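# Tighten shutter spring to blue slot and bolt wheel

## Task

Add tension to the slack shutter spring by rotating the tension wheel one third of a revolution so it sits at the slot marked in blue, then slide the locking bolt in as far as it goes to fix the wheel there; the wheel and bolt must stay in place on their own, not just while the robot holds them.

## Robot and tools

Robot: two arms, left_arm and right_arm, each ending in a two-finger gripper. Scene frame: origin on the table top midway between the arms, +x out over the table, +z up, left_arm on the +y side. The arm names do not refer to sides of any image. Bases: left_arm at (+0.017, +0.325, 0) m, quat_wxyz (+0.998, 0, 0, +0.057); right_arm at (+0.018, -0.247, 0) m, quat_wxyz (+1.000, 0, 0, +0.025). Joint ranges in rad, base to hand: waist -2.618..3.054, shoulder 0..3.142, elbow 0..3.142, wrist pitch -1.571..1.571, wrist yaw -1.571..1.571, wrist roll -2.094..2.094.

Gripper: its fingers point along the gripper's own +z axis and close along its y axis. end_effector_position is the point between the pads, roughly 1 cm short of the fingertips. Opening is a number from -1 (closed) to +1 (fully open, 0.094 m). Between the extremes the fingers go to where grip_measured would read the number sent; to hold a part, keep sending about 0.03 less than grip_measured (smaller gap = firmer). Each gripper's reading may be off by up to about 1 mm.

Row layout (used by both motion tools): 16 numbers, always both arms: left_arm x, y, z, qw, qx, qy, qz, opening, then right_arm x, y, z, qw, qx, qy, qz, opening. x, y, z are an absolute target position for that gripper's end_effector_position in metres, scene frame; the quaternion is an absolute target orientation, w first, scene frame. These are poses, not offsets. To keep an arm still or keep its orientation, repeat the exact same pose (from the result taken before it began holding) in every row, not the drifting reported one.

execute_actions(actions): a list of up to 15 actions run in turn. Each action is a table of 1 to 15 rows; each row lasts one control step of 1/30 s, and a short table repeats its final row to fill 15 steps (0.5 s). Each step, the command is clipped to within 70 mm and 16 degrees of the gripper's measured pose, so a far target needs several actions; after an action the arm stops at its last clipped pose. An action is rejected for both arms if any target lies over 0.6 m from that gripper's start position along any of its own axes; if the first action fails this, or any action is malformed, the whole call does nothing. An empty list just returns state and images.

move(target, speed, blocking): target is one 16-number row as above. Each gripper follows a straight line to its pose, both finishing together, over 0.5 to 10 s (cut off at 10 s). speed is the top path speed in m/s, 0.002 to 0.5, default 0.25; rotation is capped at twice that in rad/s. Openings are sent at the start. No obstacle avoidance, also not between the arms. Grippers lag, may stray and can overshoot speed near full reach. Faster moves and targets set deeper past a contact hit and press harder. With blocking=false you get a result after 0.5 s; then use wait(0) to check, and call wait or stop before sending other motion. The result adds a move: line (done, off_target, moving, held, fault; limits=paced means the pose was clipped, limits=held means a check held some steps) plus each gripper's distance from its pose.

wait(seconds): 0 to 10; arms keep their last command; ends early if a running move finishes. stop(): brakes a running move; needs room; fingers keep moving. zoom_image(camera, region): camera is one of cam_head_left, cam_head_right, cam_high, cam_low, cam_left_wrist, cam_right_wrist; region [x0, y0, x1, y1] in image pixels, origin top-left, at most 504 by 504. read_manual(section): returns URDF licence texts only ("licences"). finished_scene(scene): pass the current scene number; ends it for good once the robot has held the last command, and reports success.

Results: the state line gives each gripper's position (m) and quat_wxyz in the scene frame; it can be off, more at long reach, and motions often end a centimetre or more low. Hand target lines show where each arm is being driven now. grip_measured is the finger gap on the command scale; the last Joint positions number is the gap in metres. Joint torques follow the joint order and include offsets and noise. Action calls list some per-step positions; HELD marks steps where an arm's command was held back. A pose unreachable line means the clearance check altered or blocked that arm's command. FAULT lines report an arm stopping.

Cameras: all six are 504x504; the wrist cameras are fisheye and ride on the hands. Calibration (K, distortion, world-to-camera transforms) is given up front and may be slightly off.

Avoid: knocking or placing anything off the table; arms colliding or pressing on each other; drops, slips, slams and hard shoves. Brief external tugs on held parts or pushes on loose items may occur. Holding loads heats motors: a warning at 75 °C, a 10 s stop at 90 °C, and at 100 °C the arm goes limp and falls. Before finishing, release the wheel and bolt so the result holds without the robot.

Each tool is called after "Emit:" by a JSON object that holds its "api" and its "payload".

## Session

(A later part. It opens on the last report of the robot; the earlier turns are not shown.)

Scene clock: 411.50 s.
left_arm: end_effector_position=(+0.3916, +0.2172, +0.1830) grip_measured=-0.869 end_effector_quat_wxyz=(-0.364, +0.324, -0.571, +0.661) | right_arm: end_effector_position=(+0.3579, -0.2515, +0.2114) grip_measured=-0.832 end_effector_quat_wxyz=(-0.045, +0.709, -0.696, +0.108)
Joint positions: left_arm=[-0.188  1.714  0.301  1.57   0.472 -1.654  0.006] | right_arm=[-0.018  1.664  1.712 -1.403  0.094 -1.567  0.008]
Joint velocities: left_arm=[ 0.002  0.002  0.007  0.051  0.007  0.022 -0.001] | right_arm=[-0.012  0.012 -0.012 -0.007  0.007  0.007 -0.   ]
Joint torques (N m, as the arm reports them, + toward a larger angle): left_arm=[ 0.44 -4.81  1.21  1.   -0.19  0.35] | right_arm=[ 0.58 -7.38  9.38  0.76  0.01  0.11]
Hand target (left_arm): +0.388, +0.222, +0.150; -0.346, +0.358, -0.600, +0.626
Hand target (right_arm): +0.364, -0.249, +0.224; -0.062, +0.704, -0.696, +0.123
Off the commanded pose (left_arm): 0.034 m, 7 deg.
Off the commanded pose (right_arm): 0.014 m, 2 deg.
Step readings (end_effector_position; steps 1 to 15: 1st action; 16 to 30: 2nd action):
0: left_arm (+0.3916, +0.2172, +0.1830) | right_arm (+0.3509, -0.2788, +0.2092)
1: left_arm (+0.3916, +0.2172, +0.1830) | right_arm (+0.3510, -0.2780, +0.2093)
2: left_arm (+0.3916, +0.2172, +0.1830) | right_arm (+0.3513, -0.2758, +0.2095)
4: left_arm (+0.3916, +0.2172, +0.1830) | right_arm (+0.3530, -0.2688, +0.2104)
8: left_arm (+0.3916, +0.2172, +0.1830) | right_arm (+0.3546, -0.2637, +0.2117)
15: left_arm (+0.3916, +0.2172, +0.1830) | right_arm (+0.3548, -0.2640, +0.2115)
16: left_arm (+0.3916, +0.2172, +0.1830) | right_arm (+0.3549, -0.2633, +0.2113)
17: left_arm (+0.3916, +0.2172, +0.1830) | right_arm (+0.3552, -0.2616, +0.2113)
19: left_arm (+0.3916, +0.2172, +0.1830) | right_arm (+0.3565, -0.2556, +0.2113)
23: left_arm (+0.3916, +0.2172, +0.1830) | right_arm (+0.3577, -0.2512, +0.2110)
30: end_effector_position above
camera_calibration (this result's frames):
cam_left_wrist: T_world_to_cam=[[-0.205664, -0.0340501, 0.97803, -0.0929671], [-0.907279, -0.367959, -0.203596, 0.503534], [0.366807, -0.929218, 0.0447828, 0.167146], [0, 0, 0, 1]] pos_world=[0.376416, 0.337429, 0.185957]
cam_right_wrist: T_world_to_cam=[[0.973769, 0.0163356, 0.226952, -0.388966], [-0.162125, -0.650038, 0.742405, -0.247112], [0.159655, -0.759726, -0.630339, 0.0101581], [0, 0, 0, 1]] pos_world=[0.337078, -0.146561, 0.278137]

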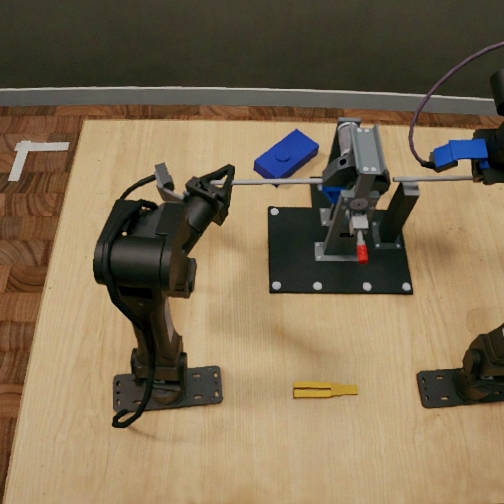

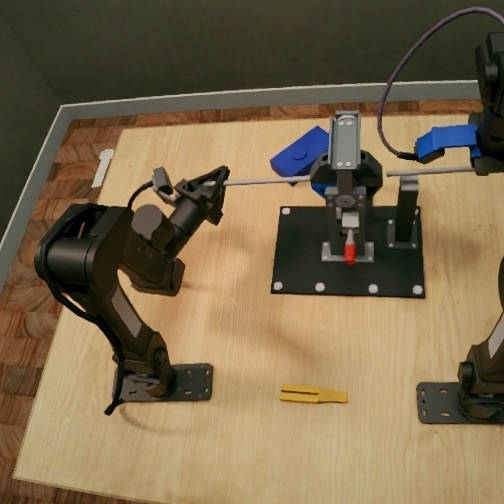

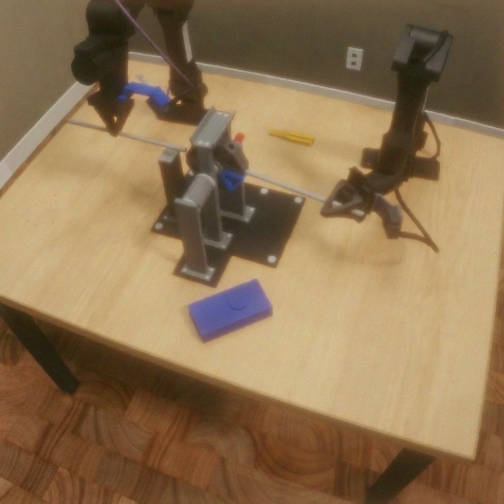

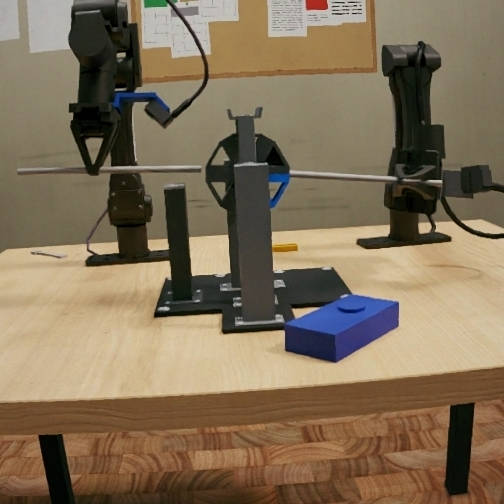

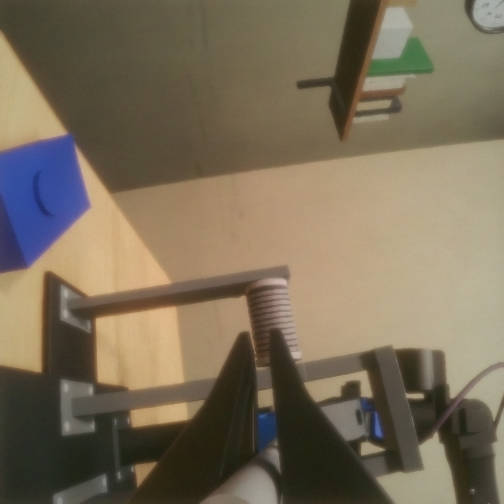

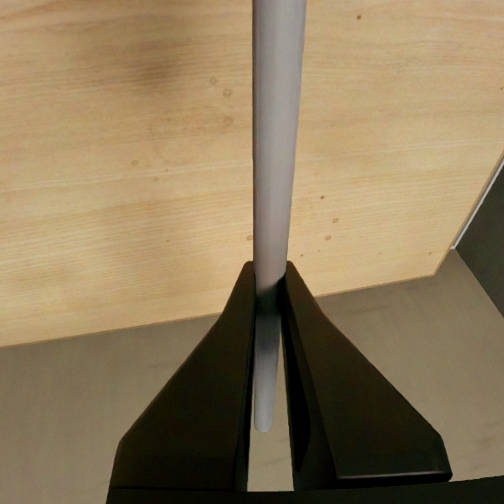

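Emit:
{"api": "execute_actions", "payload": {"actions": [[[0.39,0.222,0.149,0.347,-0.36,0.60,-0.623,-0.89,0.364,-0.249,0.214,0.0613,-0.704,0.696,-0.1225,-0.86]]]}}

Emit:
{"api": "zoom_image", "payload": {"camera": "cam_head_right", "region": [290, 120, 450, 240]}}

Emit:
{"api": "zoom_image", "payload": {"camera": "cam_low", "region": [130, 120, 310, 230]}}

Scene clock: 416.80 s.
left_arm: end_effector_position=(+0.3916, +0.2172, +0.1830) grip_measured=-0.869 end_effector_quat_wxyz=(-0.364, +0.324, -0.571, +0.661) | right_arm: end_effector_position=(+0.3617, -0.2514, +0.2089) grip_measured=-0.832 end_effector_quat_wxyz=(-0.050, +0.707, -0.696, +0.113)
Joint positions: left_arm=[-0.188  1.714  0.301  1.57   0.472 -1.654  0.006] | right_arm=[-0.018  1.664  1.699 -1.378  0.094 -1.565  0.008]
Joint velocities: left_arm=[ 0.017  0.002 -0.022  0.022 -0.007 -0.051  0.001] | right_arm=[-0.017 -0.017 -0.002 -0.037  0.051  0.007 -0.   ]
Joint torques (N m, as the arm reports them, + toward a larger angle): left_arm=[ 0.44 -4.81  1.24  0.99 -0.19  0.35] | right_arm=[ 0.57 -8.45  6.18  0.98  0.04  0.12]
Hand target (left_arm): +0.388, +0.222, +0.150; -0.346, +0.358, -0.600, +0.626
Hand target (right_arm): +0.364, -0.249, +0.214; -0.061, +0.704, -0.697, +0.122
Off the commanded pose (left_arm): 0.034 m, 7 deg.
Off the commanded pose (right_arm): 0.006 m, 2 deg.
Step readings (end_effector_position):
0: left_arm (+0.3916, +0.2172, +0.1830) | right_arm (+0.3579, -0.2516, +0.2114)
1: left_arm (+0.3916, +0.2172, +0.1830) | right_arm (+0.3582, -0.2516, +0.2109)
2: left_arm (+0.3916, +0.2172, +0.1830) | right_arm (+0.3588, -0.2515, +0.2105)
4: left_arm (+0.3916, +0.2172, +0.1830) | right_arm (+0.3597, -0.2515, +0.2092)
8: left_arm (+0.3916, +0.2172, +0.1830) | right_arm (+0.3605, -0.2515, +0.2086)
15: end_effector_position above
camera_calibration (this result's frames):
cam_left_wrist: T_world_to_cam=[[-0.205664, -0.0340501, 0.97803, -0.0929671], [-0.907279, -0.367959, -0.203596, 0.503534], [0.366807, -0.929218, 0.0447828, 0.167146], [0, 0, 0, 1]] pos_world=[0.376416, 0.337429, 0.185957]
cam_right_wrist: T_world_to_cam=[[0.971006, 0.0143516, 0.238624, -0.394009], [-0.172276, -0.650036, 0.740117, -0.240467], [0.165736, -0.759768, -0.628717, 0.00547814], [0, 0, 0, 1]] pos_world=[0.34025, -0.146495, 0.275438]

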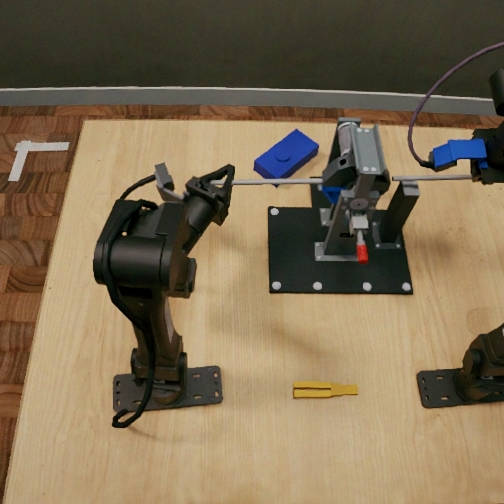

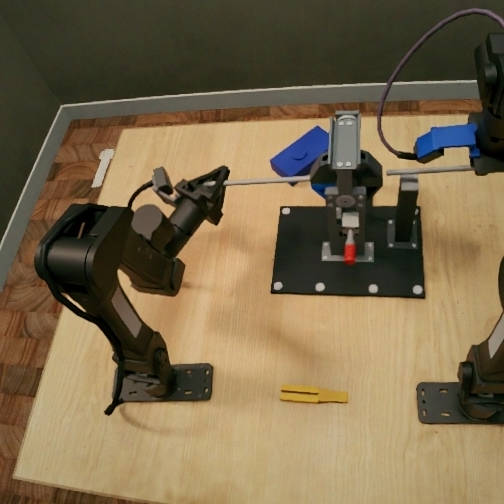

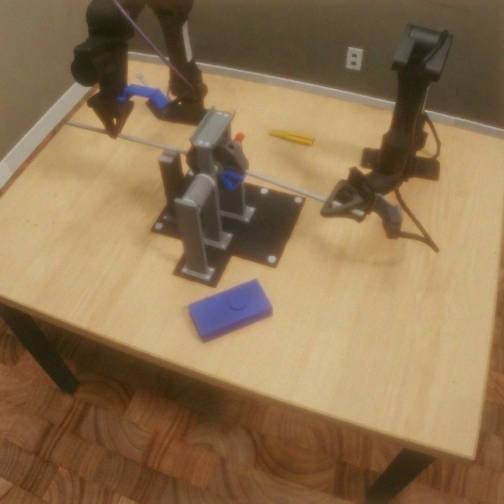

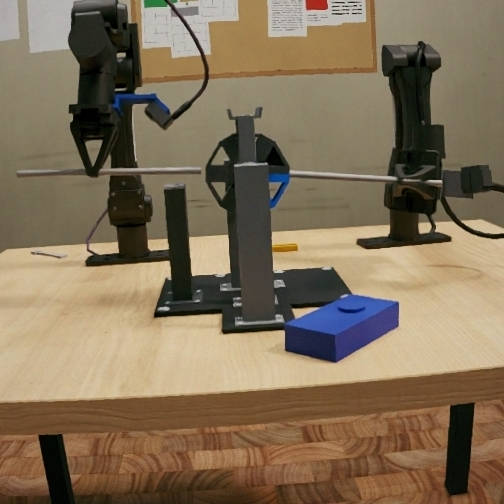

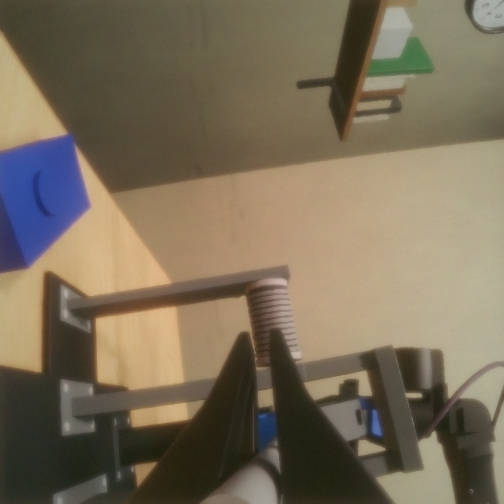

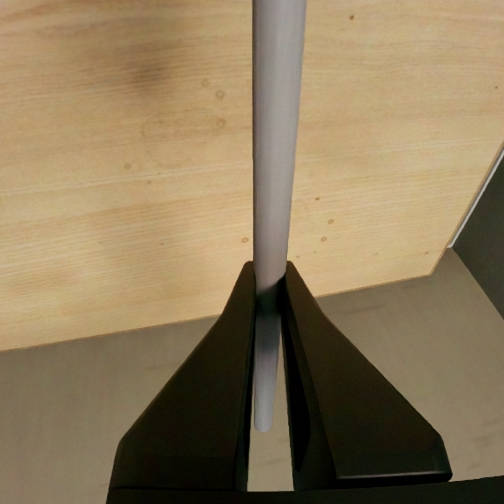

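Region (290, 120, 450, 240) of cam_head_right's 504x504 image, scaled by 3.150, with more detail than that image has; it fills the top 378 rows of this view, and the rest is white.

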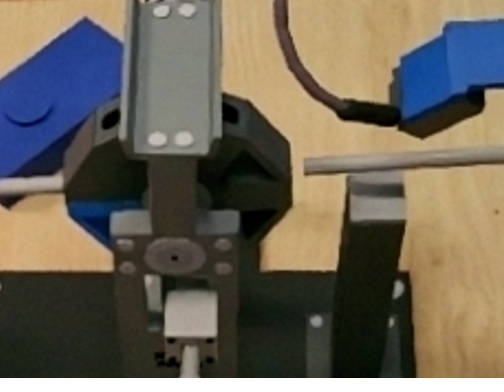

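Region (130, 120, 310, 230) of cam_low's 504x504 image, scaled by 2.800, with more detail than that image has.

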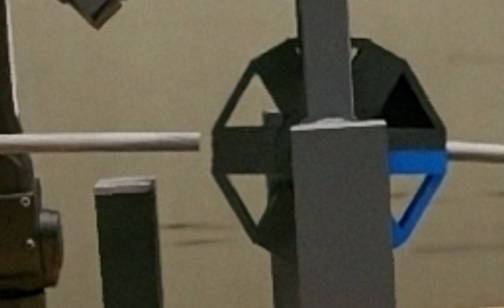

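Emit:
{"api": "execute_actions", "payload": {"actions": [[[0.39,0.222,0.149,0.347,-0.36,0.60,-0.623,-0.89,0.358,-0.249,0.208,0.0613,-0.704,0.696,-0.1225,-0.86]]]}}

Emit:
{"api": "zoom_image", "payload": {"camera": "cam_head_right", "region": [290, 120, 450, 240]}}

Emit:
{"api": "zoom_image", "payload": {"camera": "cam_low", "region": [130, 120, 310, 230]}}

Scene clock: 421.97 s.
left_arm: end_effector_position=(+0.3916, +0.2172, +0.1830) grip_measured=-0.869 end_effector_quat_wxyz=(-0.364, +0.324, -0.571, +0.661) | right_arm: end_effector_position=(+0.3562, -0.2517, +0.1973) grip_measured=-0.832 end_effector_quat_wxyz=(-0.043, +0.708, -0.697, +0.106)
Joint positions: left_arm=[-0.188  1.714  0.301  1.57   0.472 -1.654  0.006] | right_arm=[-0.018  1.649  1.64  -1.352  0.094 -1.564  0.008]
Joint velocities: left_arm=[-0.017 -0.027 -0.012 -0.022 -0.007 -0.007 -0.001] | right_arm=[-0.007  0.012 -0.017  0.022  0.007 -0.066 -0.001]
Joint torques (N m, as the arm reports them, + toward a larger angle): left_arm=[ 0.48 -4.78  1.22  1.   -0.19  0.35] | right_arm=[ 0.53 -9.68  6.54  0.88  0.05  0.09]
Hand target (left_arm): +0.388, +0.222, +0.150; -0.346, +0.358, -0.600, +0.626
Hand target (right_arm): +0.358, -0.249, +0.208; -0.061, +0.704, -0.697, +0.122
Off the commanded pose (left_arm): 0.034 m, 7 deg.
Off the commanded pose (right_arm): 0.011 m, 3 deg.
Step readings (end_effector_position):
0: left_arm (+0.3916, +0.2172, +0.1830) | right_arm (+0.3618, -0.2514, +0.2089)
1: left_arm (+0.3916, +0.2172, +0.1830) | right_arm (+0.3619, -0.2514, +0.2077)
2: left_arm (+0.3916, +0.2172, +0.1830) | right_arm (+0.3608, -0.2515, +0.2056)
4: left_arm (+0.3916, +0.2172, +0.1830) | right_arm (+0.3568, -0.2516, +0.2007)
8: left_arm (+0.3916, +0.2172, +0.1830) | right_arm (+0.3548, -0.2517, +0.1970)
15: end_effector_position above
camera_calibration (this result's frames):
cam_left_wrist: T_world_to_cam=[[-0.205664, -0.0340501, 0.97803, -0.0929671], [-0.907279, -0.367959, -0.203596, 0.503534], [0.366807, -0.929218, 0.0447828, 0.167146], [0, 0, 0, 1]] pos_world=[0.376416, 0.337429, 0.185957]
cam_right_wrist: T_world_to_cam=[[0.975207, 0.0141121, 0.220846, -0.384038], [-0.159026, -0.649309, 0.743713, -0.238258], [0.153893, -0.760394, -0.630966, 0.00343707], [0, 0, 0, 1]] pos_world=[0.336098, -0.14667, 0.264177]

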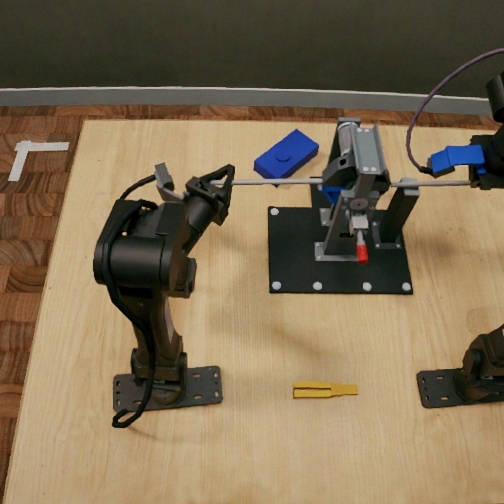

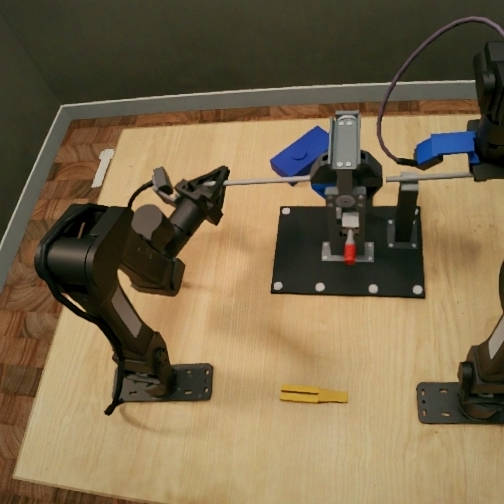

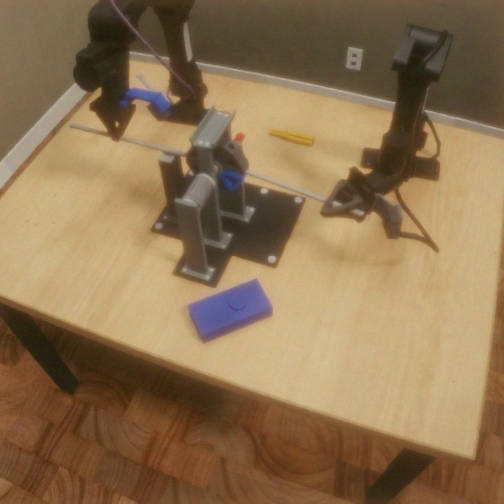

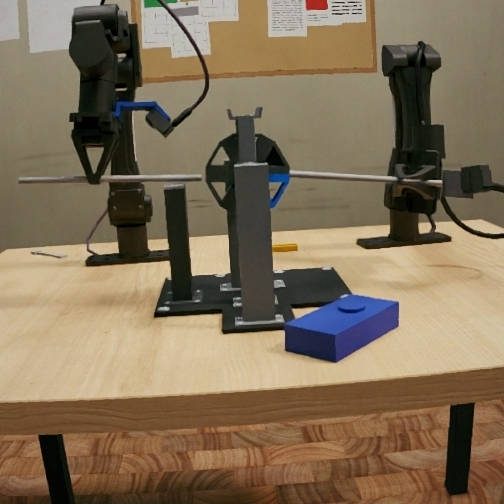

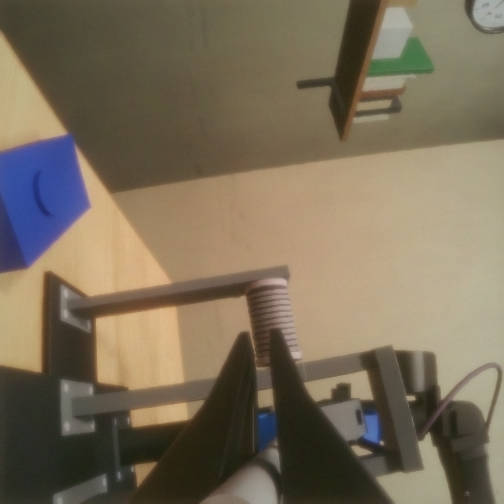

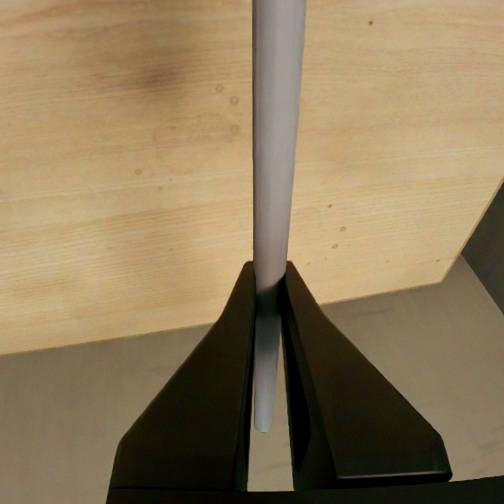

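Region (290, 120, 450, 240) of cam_head_right's 504x504 image, scaled by 3.150, with more detail than that image has; it fills the top 378 rows of this view, and the rest is white.

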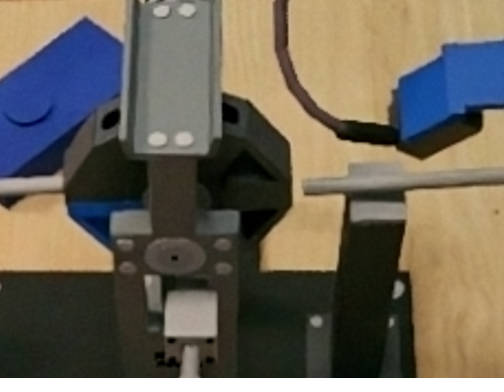

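Region (130, 120, 310, 230) of cam_low's 504x504 image, scaled by 2.800, with more detail than that image has.

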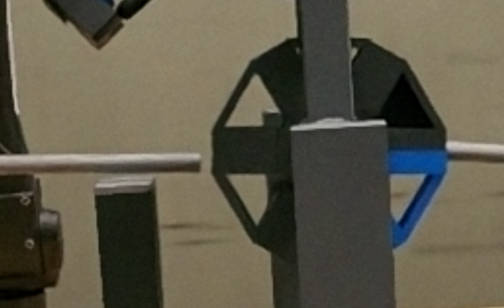

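Emit:
{"api": "execute_actions", "payload": {"actions": [[[0.39,0.222,0.149,0.347,-0.36,0.60,-0.623,-0.89,0.360,-0.249,0.215,0.0613,-0.704,0.696,-0.1225,-0.86]]]}}

Emit:
{"api": "zoom_image", "payload": {"camera": "cam_head_right", "region": [290, 120, 450, 240]}}

Emit:
{"api": "zoom_image", "payload": {"camera": "cam_low", "region": [130, 120, 310, 230]}}

Scene clock: 429.70 s.
left_arm: end_effector_position=(+0.3916, +0.2172, +0.1830) grip_measured=-0.869 end_effector_quat_wxyz=(-0.364, +0.324, -0.571, +0.661) | right_arm: end_effector_position=(+0.3551, -0.2517, +0.1971) grip_measured=-0.832 end_effector_quat_wxyz=(-0.041, +0.708, -0.697, +0.105)
Joint positions: left_arm=[-0.188  1.714  0.301  1.57   0.472 -1.654  0.006] | right_arm=[-0.018  1.649  1.64  -1.356  0.094 -1.564  0.008]
Joint velocities: left_arm=[ 0.002  0.012  0.007  0.007 -0.081 -0.007  0.001] | right_arm=[ 0.012 -0.002  0.022  0.007  0.081 -0.007  0.   ]
Joint torques (N m, as the arm reports them, + toward a larger angle): left_arm=[ 0.44 -4.78  1.23  0.99 -0.18  0.35] | right_arm=[ 0.6  -8.3   9.98  0.66  0.03  0.07]
Hand target (left_arm): +0.388, +0.222, +0.150; -0.346, +0.358, -0.600, +0.626
Hand target (right_arm): +0.360, -0.249, +0.215; -0.062, +0.704, -0.697, +0.122
Off the commanded pose (left_arm): 0.034 m, 7 deg.
Off the commanded pose (right_arm): 0.019 m, 3 deg.
Step readings (end_effector_position):
0: left_arm (+0.3916, +0.2172, +0.1830) | right_arm (+0.3565, -0.2517, +0.1974)
1: left_arm (+0.3916, +0.2172, +0.1830) | right_arm (+0.3564, -0.2517, +0.1974)
2: left_arm (+0.3916, +0.2172, +0.1830) | right_arm (+0.3562, -0.2517, +0.1973)
4: left_arm (+0.3916, +0.2172, +0.1830) | right_arm (+0.3558, -0.2517, +0.1972)
8: left_arm (+0.3916, +0.2172, +0.1830) | right_arm (+0.3553, -0.2517, +0.1971)
15: end_effector_position above
camera_calibration (this result's frames):
cam_left_wrist: T_world_to_cam=[[-0.205664, -0.0340501, 0.97803, -0.0929671], [-0.907279, -0.367959, -0.203596, 0.503534], [0.366807, -0.929218, 0.0447828, 0.167146], [0, 0, 0, 1]] pos_world=[0.376416, 0.337429, 0.185957]
cam_right_wrist: T_world_to_cam=[[0.976207, 0.0141444, 0.21638, -0.38237], [-0.155621, -0.649199, 0.744529, -0.239626], [0.151005, -0.760487, -0.631551, 0.00455109], [0, 0, 0, 1]] pos_world=[0.335294, -0.146696, 0.26402]

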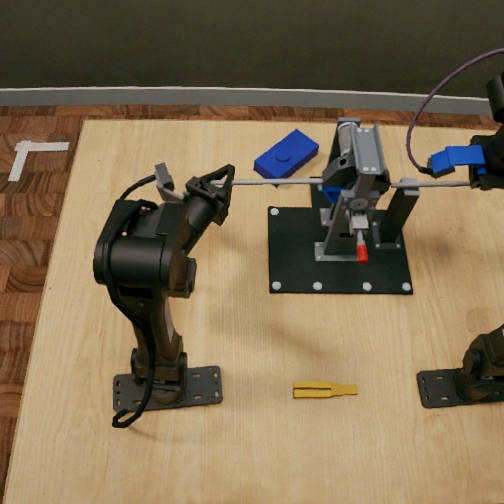

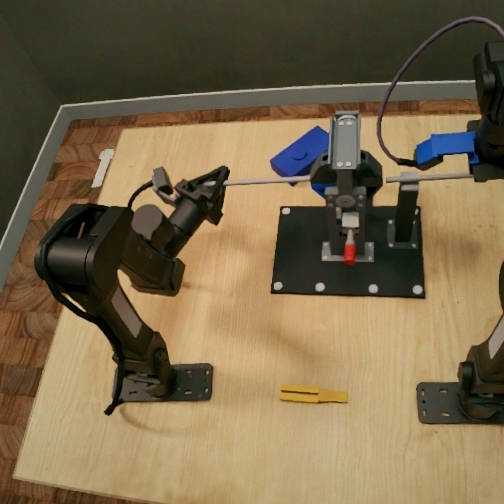

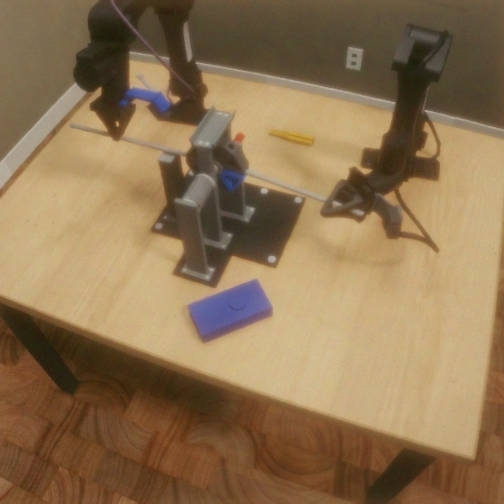

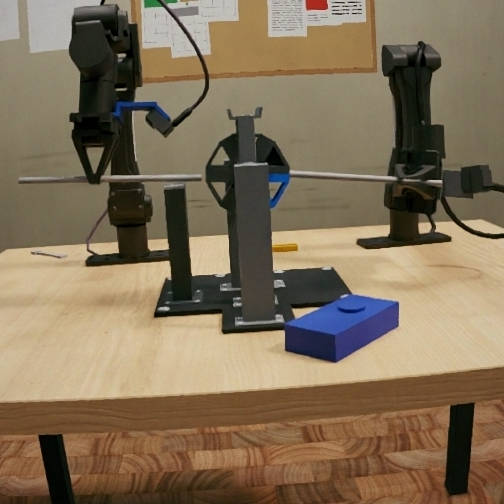

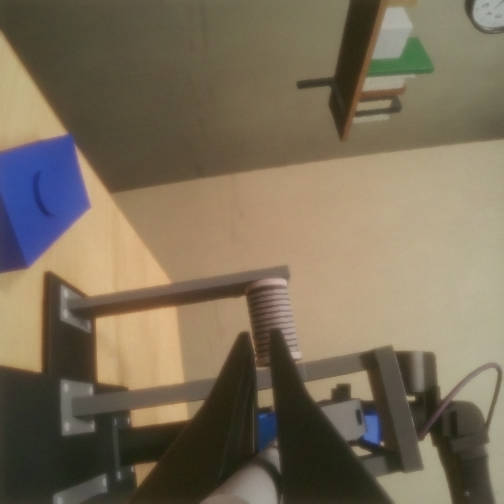

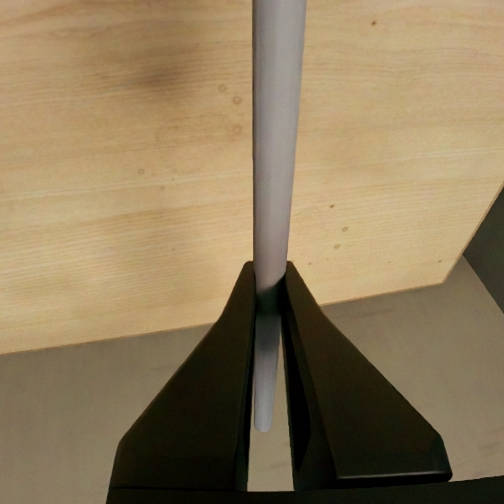

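Region (290, 120, 450, 240) of cam_head_right's 504x504 image, scaled by 3.150, with more detail than that image has; it fills the top 378 rows of this view, and the rest is white.

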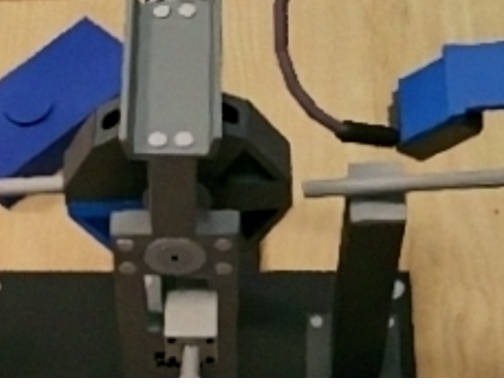

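Region (130, 120, 310, 230) of cam_low's 504x504 image, scaled by 2.800, with more detail than that image has.

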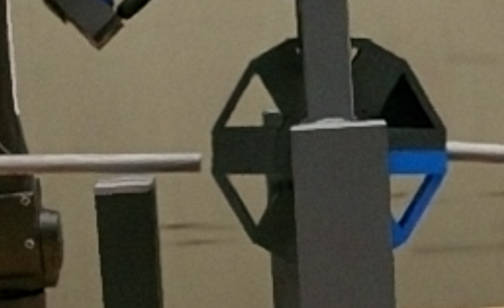

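Emit:
{"api": "execute_actions", "payload": {"actions": [[[0.39,0.222,0.149,0.347,-0.36,0.60,-0.623,-0.89,0.362,-0.249,0.218,0.0613,-0.704,0.696,-0.1225,-0.86]]]}}

Emit:
{"api": "zoom_image", "payload": {"camera": "cam_head_right", "region": [290, 120, 450, 240]}}

Emit:
{"api": "zoom_image", "payload": {"camera": "cam_low", "region": [130, 120, 310, 230]}}

Scene clock: 435.90 s.
left_arm: end_effector_position=(+0.3916, +0.2172, +0.1830) grip_measured=-0.869 end_effector_quat_wxyz=(-0.364, +0.324, -0.571, +0.661) | right_arm: end_effector_position=(+0.3581, -0.2516, +0.2054) grip_measured=-0.832 end_effector_quat_wxyz=(-0.047, +0.707, -0.697, +0.111)
Joint positions: left_arm=[-0.188  1.714  0.301  1.57   0.472 -1.654  0.006] | right_arm=[-0.018  1.652  1.674 -1.37   0.094 -1.564  0.008]
Joint velocities: left_arm=[ 0.002  0.012  0.007 -0.022 -0.007 -0.051 -0.   ] | right_arm=[-0.002  0.012 -0.002 -0.051  0.037  0.051 -0.001]
Joint torques (N m, as the arm reports them, + toward a larger angle): left_arm=[ 0.45 -4.82  1.21  0.99 -0.19  0.34] | right_arm=[ 0.46 -7.63  9.17  0.72  0.03  0.1 ]
Hand target (left_arm): +0.388, +0.222, +0.150; -0.346, +0.358, -0.600, +0.626
Hand target (right_arm): +0.362, -0.249, +0.218; -0.062, +0.704, -0.697, +0.122
Off the commanded pose (left_arm): 0.034 m, 7 deg.
Off the commanded pose (right_arm): 0.013 m, 2 deg.
Step readings (end_effector_position):
0: left_arm (+0.3916, +0.2172, +0.1830) | right_arm (+0.3550, -0.2517, +0.1971)
1: left_arm (+0.3916, +0.2172, +0.1830) | right_arm (+0.3551, -0.2517, +0.1979)
2: left_arm (+0.3916, +0.2172, +0.1830) | right_arm (+0.3556, -0.2517, +0.1993)
4: left_arm (+0.3916, +0.2172, +0.1830) | right_arm (+0.3575, -0.2516, +0.2028)
8: left_arm (+0.3916, +0.2172, +0.1830) | right_arm (+0.3590, -0.2516, +0.2056)
15: end_effector_position above
camera_calibration (this result's frames):
cam_left_wrist: T_world_to_cam=[[-0.205664, -0.0340501, 0.97803, -0.0929671], [-0.907279, -0.367959, -0.203596, 0.503534], [0.366807, -0.929218, 0.0447828, 0.167146], [0, 0, 0, 1]] pos_world=[0.376416, 0.337429, 0.185957]
cam_right_wrist: T_world_to_cam=[[0.972439, 0.0140228, 0.232733, -0.389123], [-0.168086, -0.649601, 0.741462, -0.240271], [0.161581, -0.760146, -0.629341, 0.00524669], [0, 0, 0, 1]] pos_world=[0.337164, -0.146635, 0.272015]

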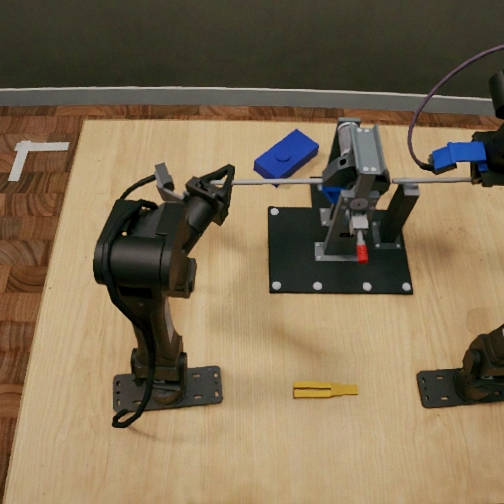

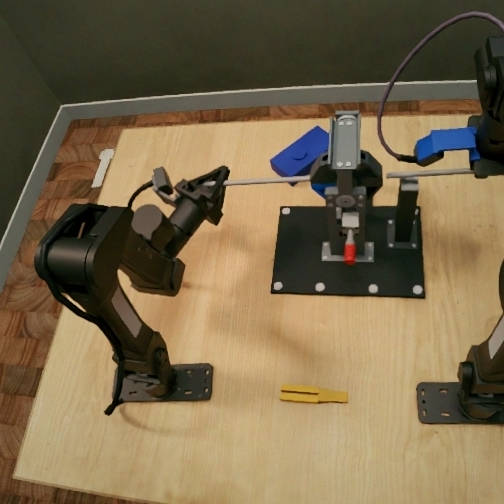

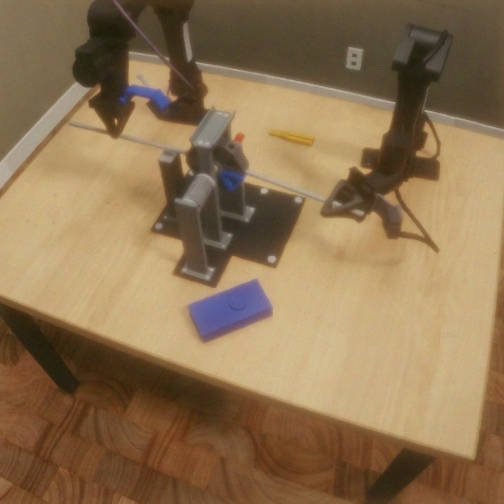

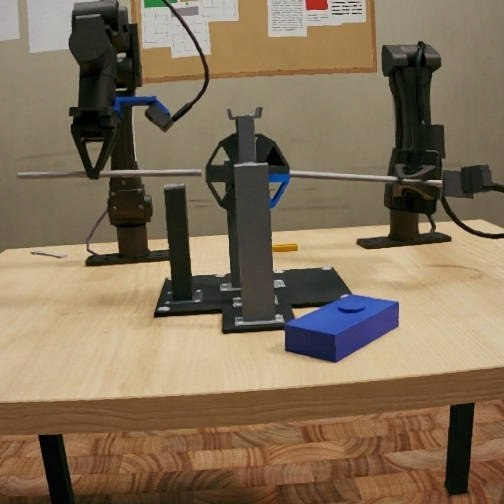

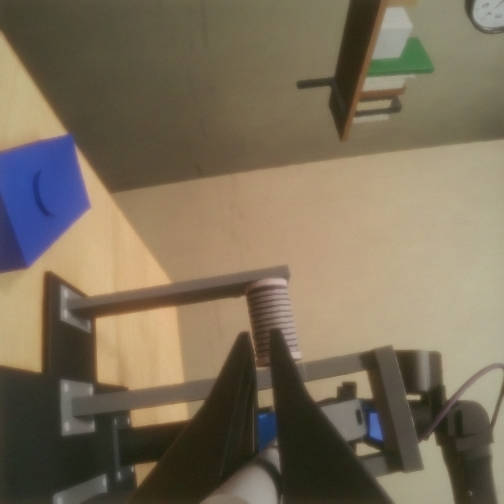

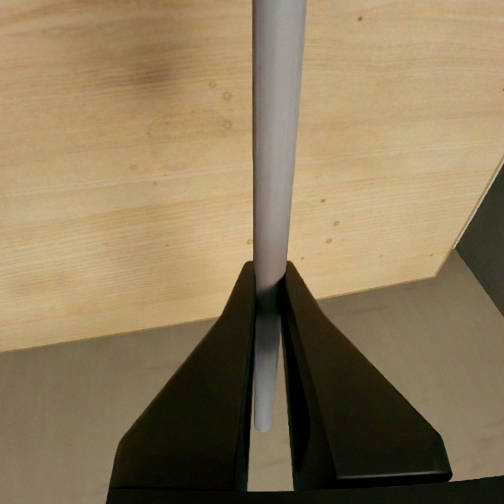

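Region (290, 120, 450, 240) of cam_head_right's 504x504 image, scaled by 3.150, with more detail than that image has; it fills the top 378 rows of this view, and the rest is white.

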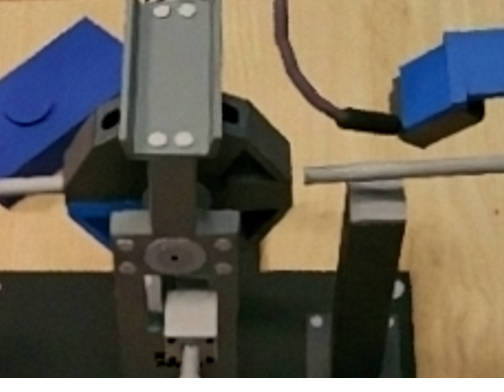

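Region (130, 120, 310, 230) of cam_low's 504x504 image, scaled by 2.800, with more detail than that image has.

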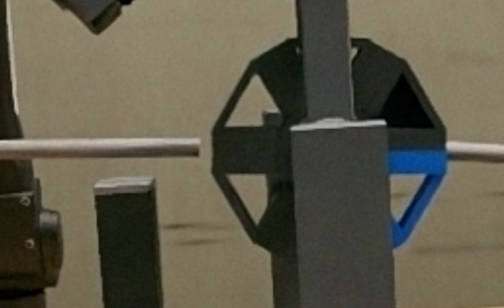

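The bar lines up with the socket; sliding it in slowly.

Emit:
{"api": "execute_actions", "payload": {"actions": [[[0.39,0.222,0.149,0.347,-0.36,0.60,-0.623,-0.89,0.362,-0.243,0.218,0.0613,-0.704,0.696,-0.1225,-0.86]],[[0.39,0.222,0.149,0.347,-0.36,0.60,-0.623,-0.89,0.362,-0.237,0.218,0.0613,-0.704,0.696,-0.1225,-0.86]],[[0.39,0.222,0.149,0.347,-0.36,0.60,-0.623,-0.89,0.362,-0.231,0.218,0.0613,-0.704,0.696,-0.1225,-0.86]]]}}

Emit:
{"api": "zoom_image", "payload": {"camera": "cam_head_right", "region": [290, 120, 450, 240]}}

Emit:
{"api": "zoom_image", "payload": {"camera": "cam_low", "region": [130, 120, 310, 230]}}

Scene clock: 443.30 s.
left_arm: end_effector_position=(+0.3916, +0.2172, +0.1830) grip_measured=-0.869 end_effector_quat_wxyz=(-0.364, +0.324, -0.571, +0.661) | right_arm: end_effector_position=(+0.3561, -0.2439, +0.2057) grip_measured=-0.832 end_effector_quat_wxyz=(-0.035, +0.702, -0.701, +0.121)
Joint positions: left_arm=[-0.188  1.714  0.301  1.57   0.472 -1.654  0.006] | right_arm=[ 0.028  1.652  1.674 -1.379  0.138 -1.508  0.008]
Joint velocities: left_arm=[ 0.017 -0.022 -0.007 -0.095 -0.007 -0.007 -0.001] | right_arm=[-0.002 -0.002 -0.007  0.022 -0.007 -0.051 -0.001]
Joint torques (N m, as the arm reports them, + toward a larger angle): left_arm=[ 0.49 -4.82  1.24  0.99 -0.19  0.35] | right_arm=[ 1.77 -7.15  9.7   0.72 -0.17  0.11]
Hand target (left_arm): +0.388, +0.222, +0.150; -0.346, +0.358, -0.600, +0.626
Hand target (right_arm): +0.362, -0.231, +0.218; -0.062, +0.705, -0.696, +0.123
Off the commanded pose (left_arm): 0.034 m, 7 deg.
Off the commanded pose (right_arm): 0.019 m, 3 deg.
Step readings (end_effector_position; steps 1 to 15: 1st action; 16 to 30: 2nd action; 31 to 45: 3rd action):
0: left_arm (+0.3916, +0.2172, +0.1830) | right_arm (+0.3579, -0.2516, +0.2053)
1: left_arm (+0.3916, +0.2172, +0.1830) | right_arm (+0.3578, -0.2513, +0.2053)
2: left_arm (+0.3916, +0.2172, +0.1830) | right_arm (+0.3579, -0.2507, +0.2054)
4: left_arm (+0.3916, +0.2172, +0.1830) | right_arm (+0.3577, -0.2484, +0.2053)
8: left_arm (+0.3916, +0.2172, +0.1830) | right_arm (+0.3576, -0.2466, +0.2053)
15: left_arm (+0.3916, +0.2172, +0.1830) | right_arm (+0.3575, -0.2468, +0.2053)
16: left_arm (+0.3916, +0.2172, +0.1830) | right_arm (+0.3574, -0.2465, +0.2053)
17: left_arm (+0.3916, +0.2172, +0.1830) | right_arm (+0.3574, -0.2455, +0.2053)
19: left_arm (+0.3916, +0.2172, +0.1830) | right_arm (+0.3574, -0.2444, +0.2055)
23: left_arm (+0.3916, +0.2172, +0.1830) | right_arm (+0.3570, -0.2444, +0.2054)
30: left_arm (+0.3916, +0.2172, +0.1830) | right_arm (+0.3567, -0.2443, +0.2054)
31: left_arm (+0.3916, +0.2172, +0.1830) | right_arm (+0.3567, -0.2441, +0.2054)
32: left_arm (+0.3916, +0.2172, +0.1830) | right_arm (+0.3566, -0.2440, +0.2055)
34: left_arm (+0.3916, +0.2172, +0.1830) | right_arm (+0.3566, -0.2440, +0.2057)
38: left_arm (+0.3916, +0.2172, +0.1830) | right_arm (+0.3565, -0.2440, +0.2058)
45: end_effector_position above
camera_calibration (this result's frames):
cam_left_wrist: T_world_to_cam=[[-0.205664, -0.0340501, 0.97803, -0.0929671], [-0.907279, -0.367959, -0.203596, 0.503534], [0.366807, -0.929218, 0.0447828, 0.167146], [0, 0, 0, 1]] pos_world=[0.376416, 0.337429, 0.185957]
cam_right_wrist: T_world_to_cam=[[0.972903, 0.003222, 0.23119, -0.389829], [-0.178791, -0.623524, 0.761086, -0.229754], [0.146605, -0.781798, -0.606052, 0.00691109], [0, 0, 0, 1]] pos_world=[0.337175, -0.136598, 0.269176]

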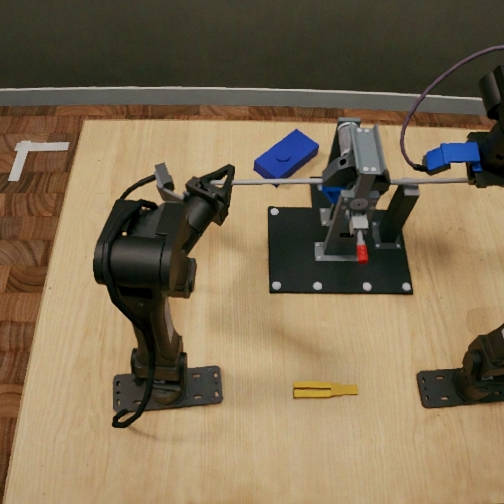

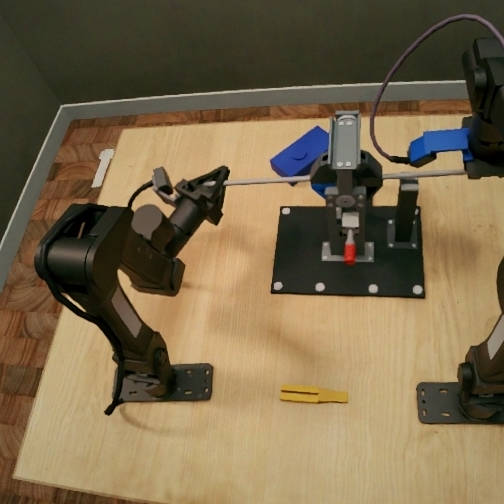

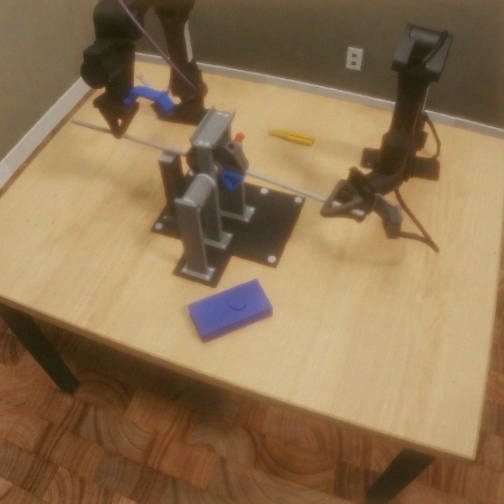

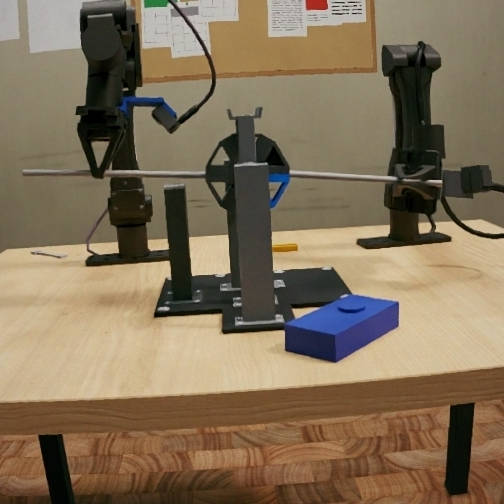

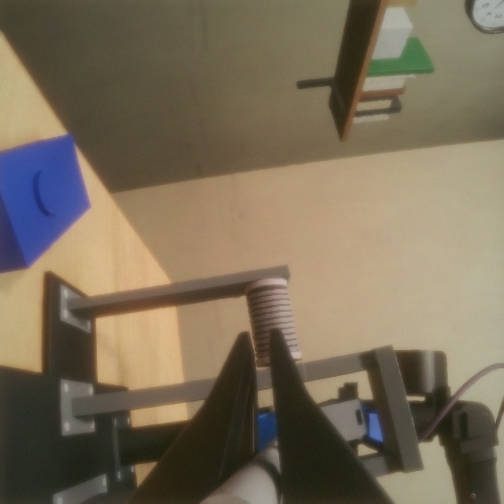

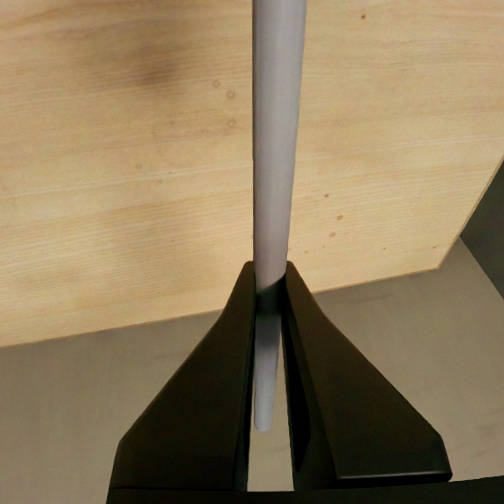

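Region (290, 120, 450, 240) of cam_head_right's 504x504 image, scaled by 3.150, with more detail than that image has; it fills the top 378 rows of this view, and the rest is white.

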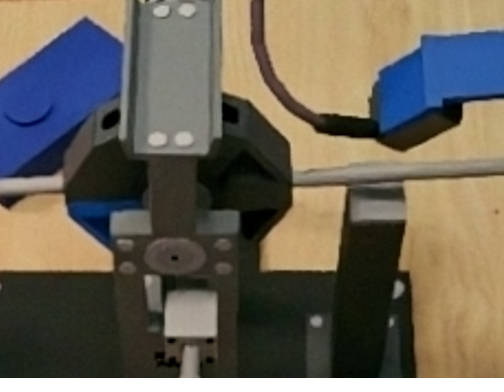

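Region (130, 120, 310, 230) of cam_low's 504x504 image, scaled by 2.800, with more detail than that image has.

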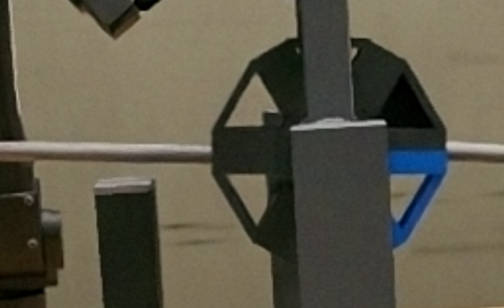

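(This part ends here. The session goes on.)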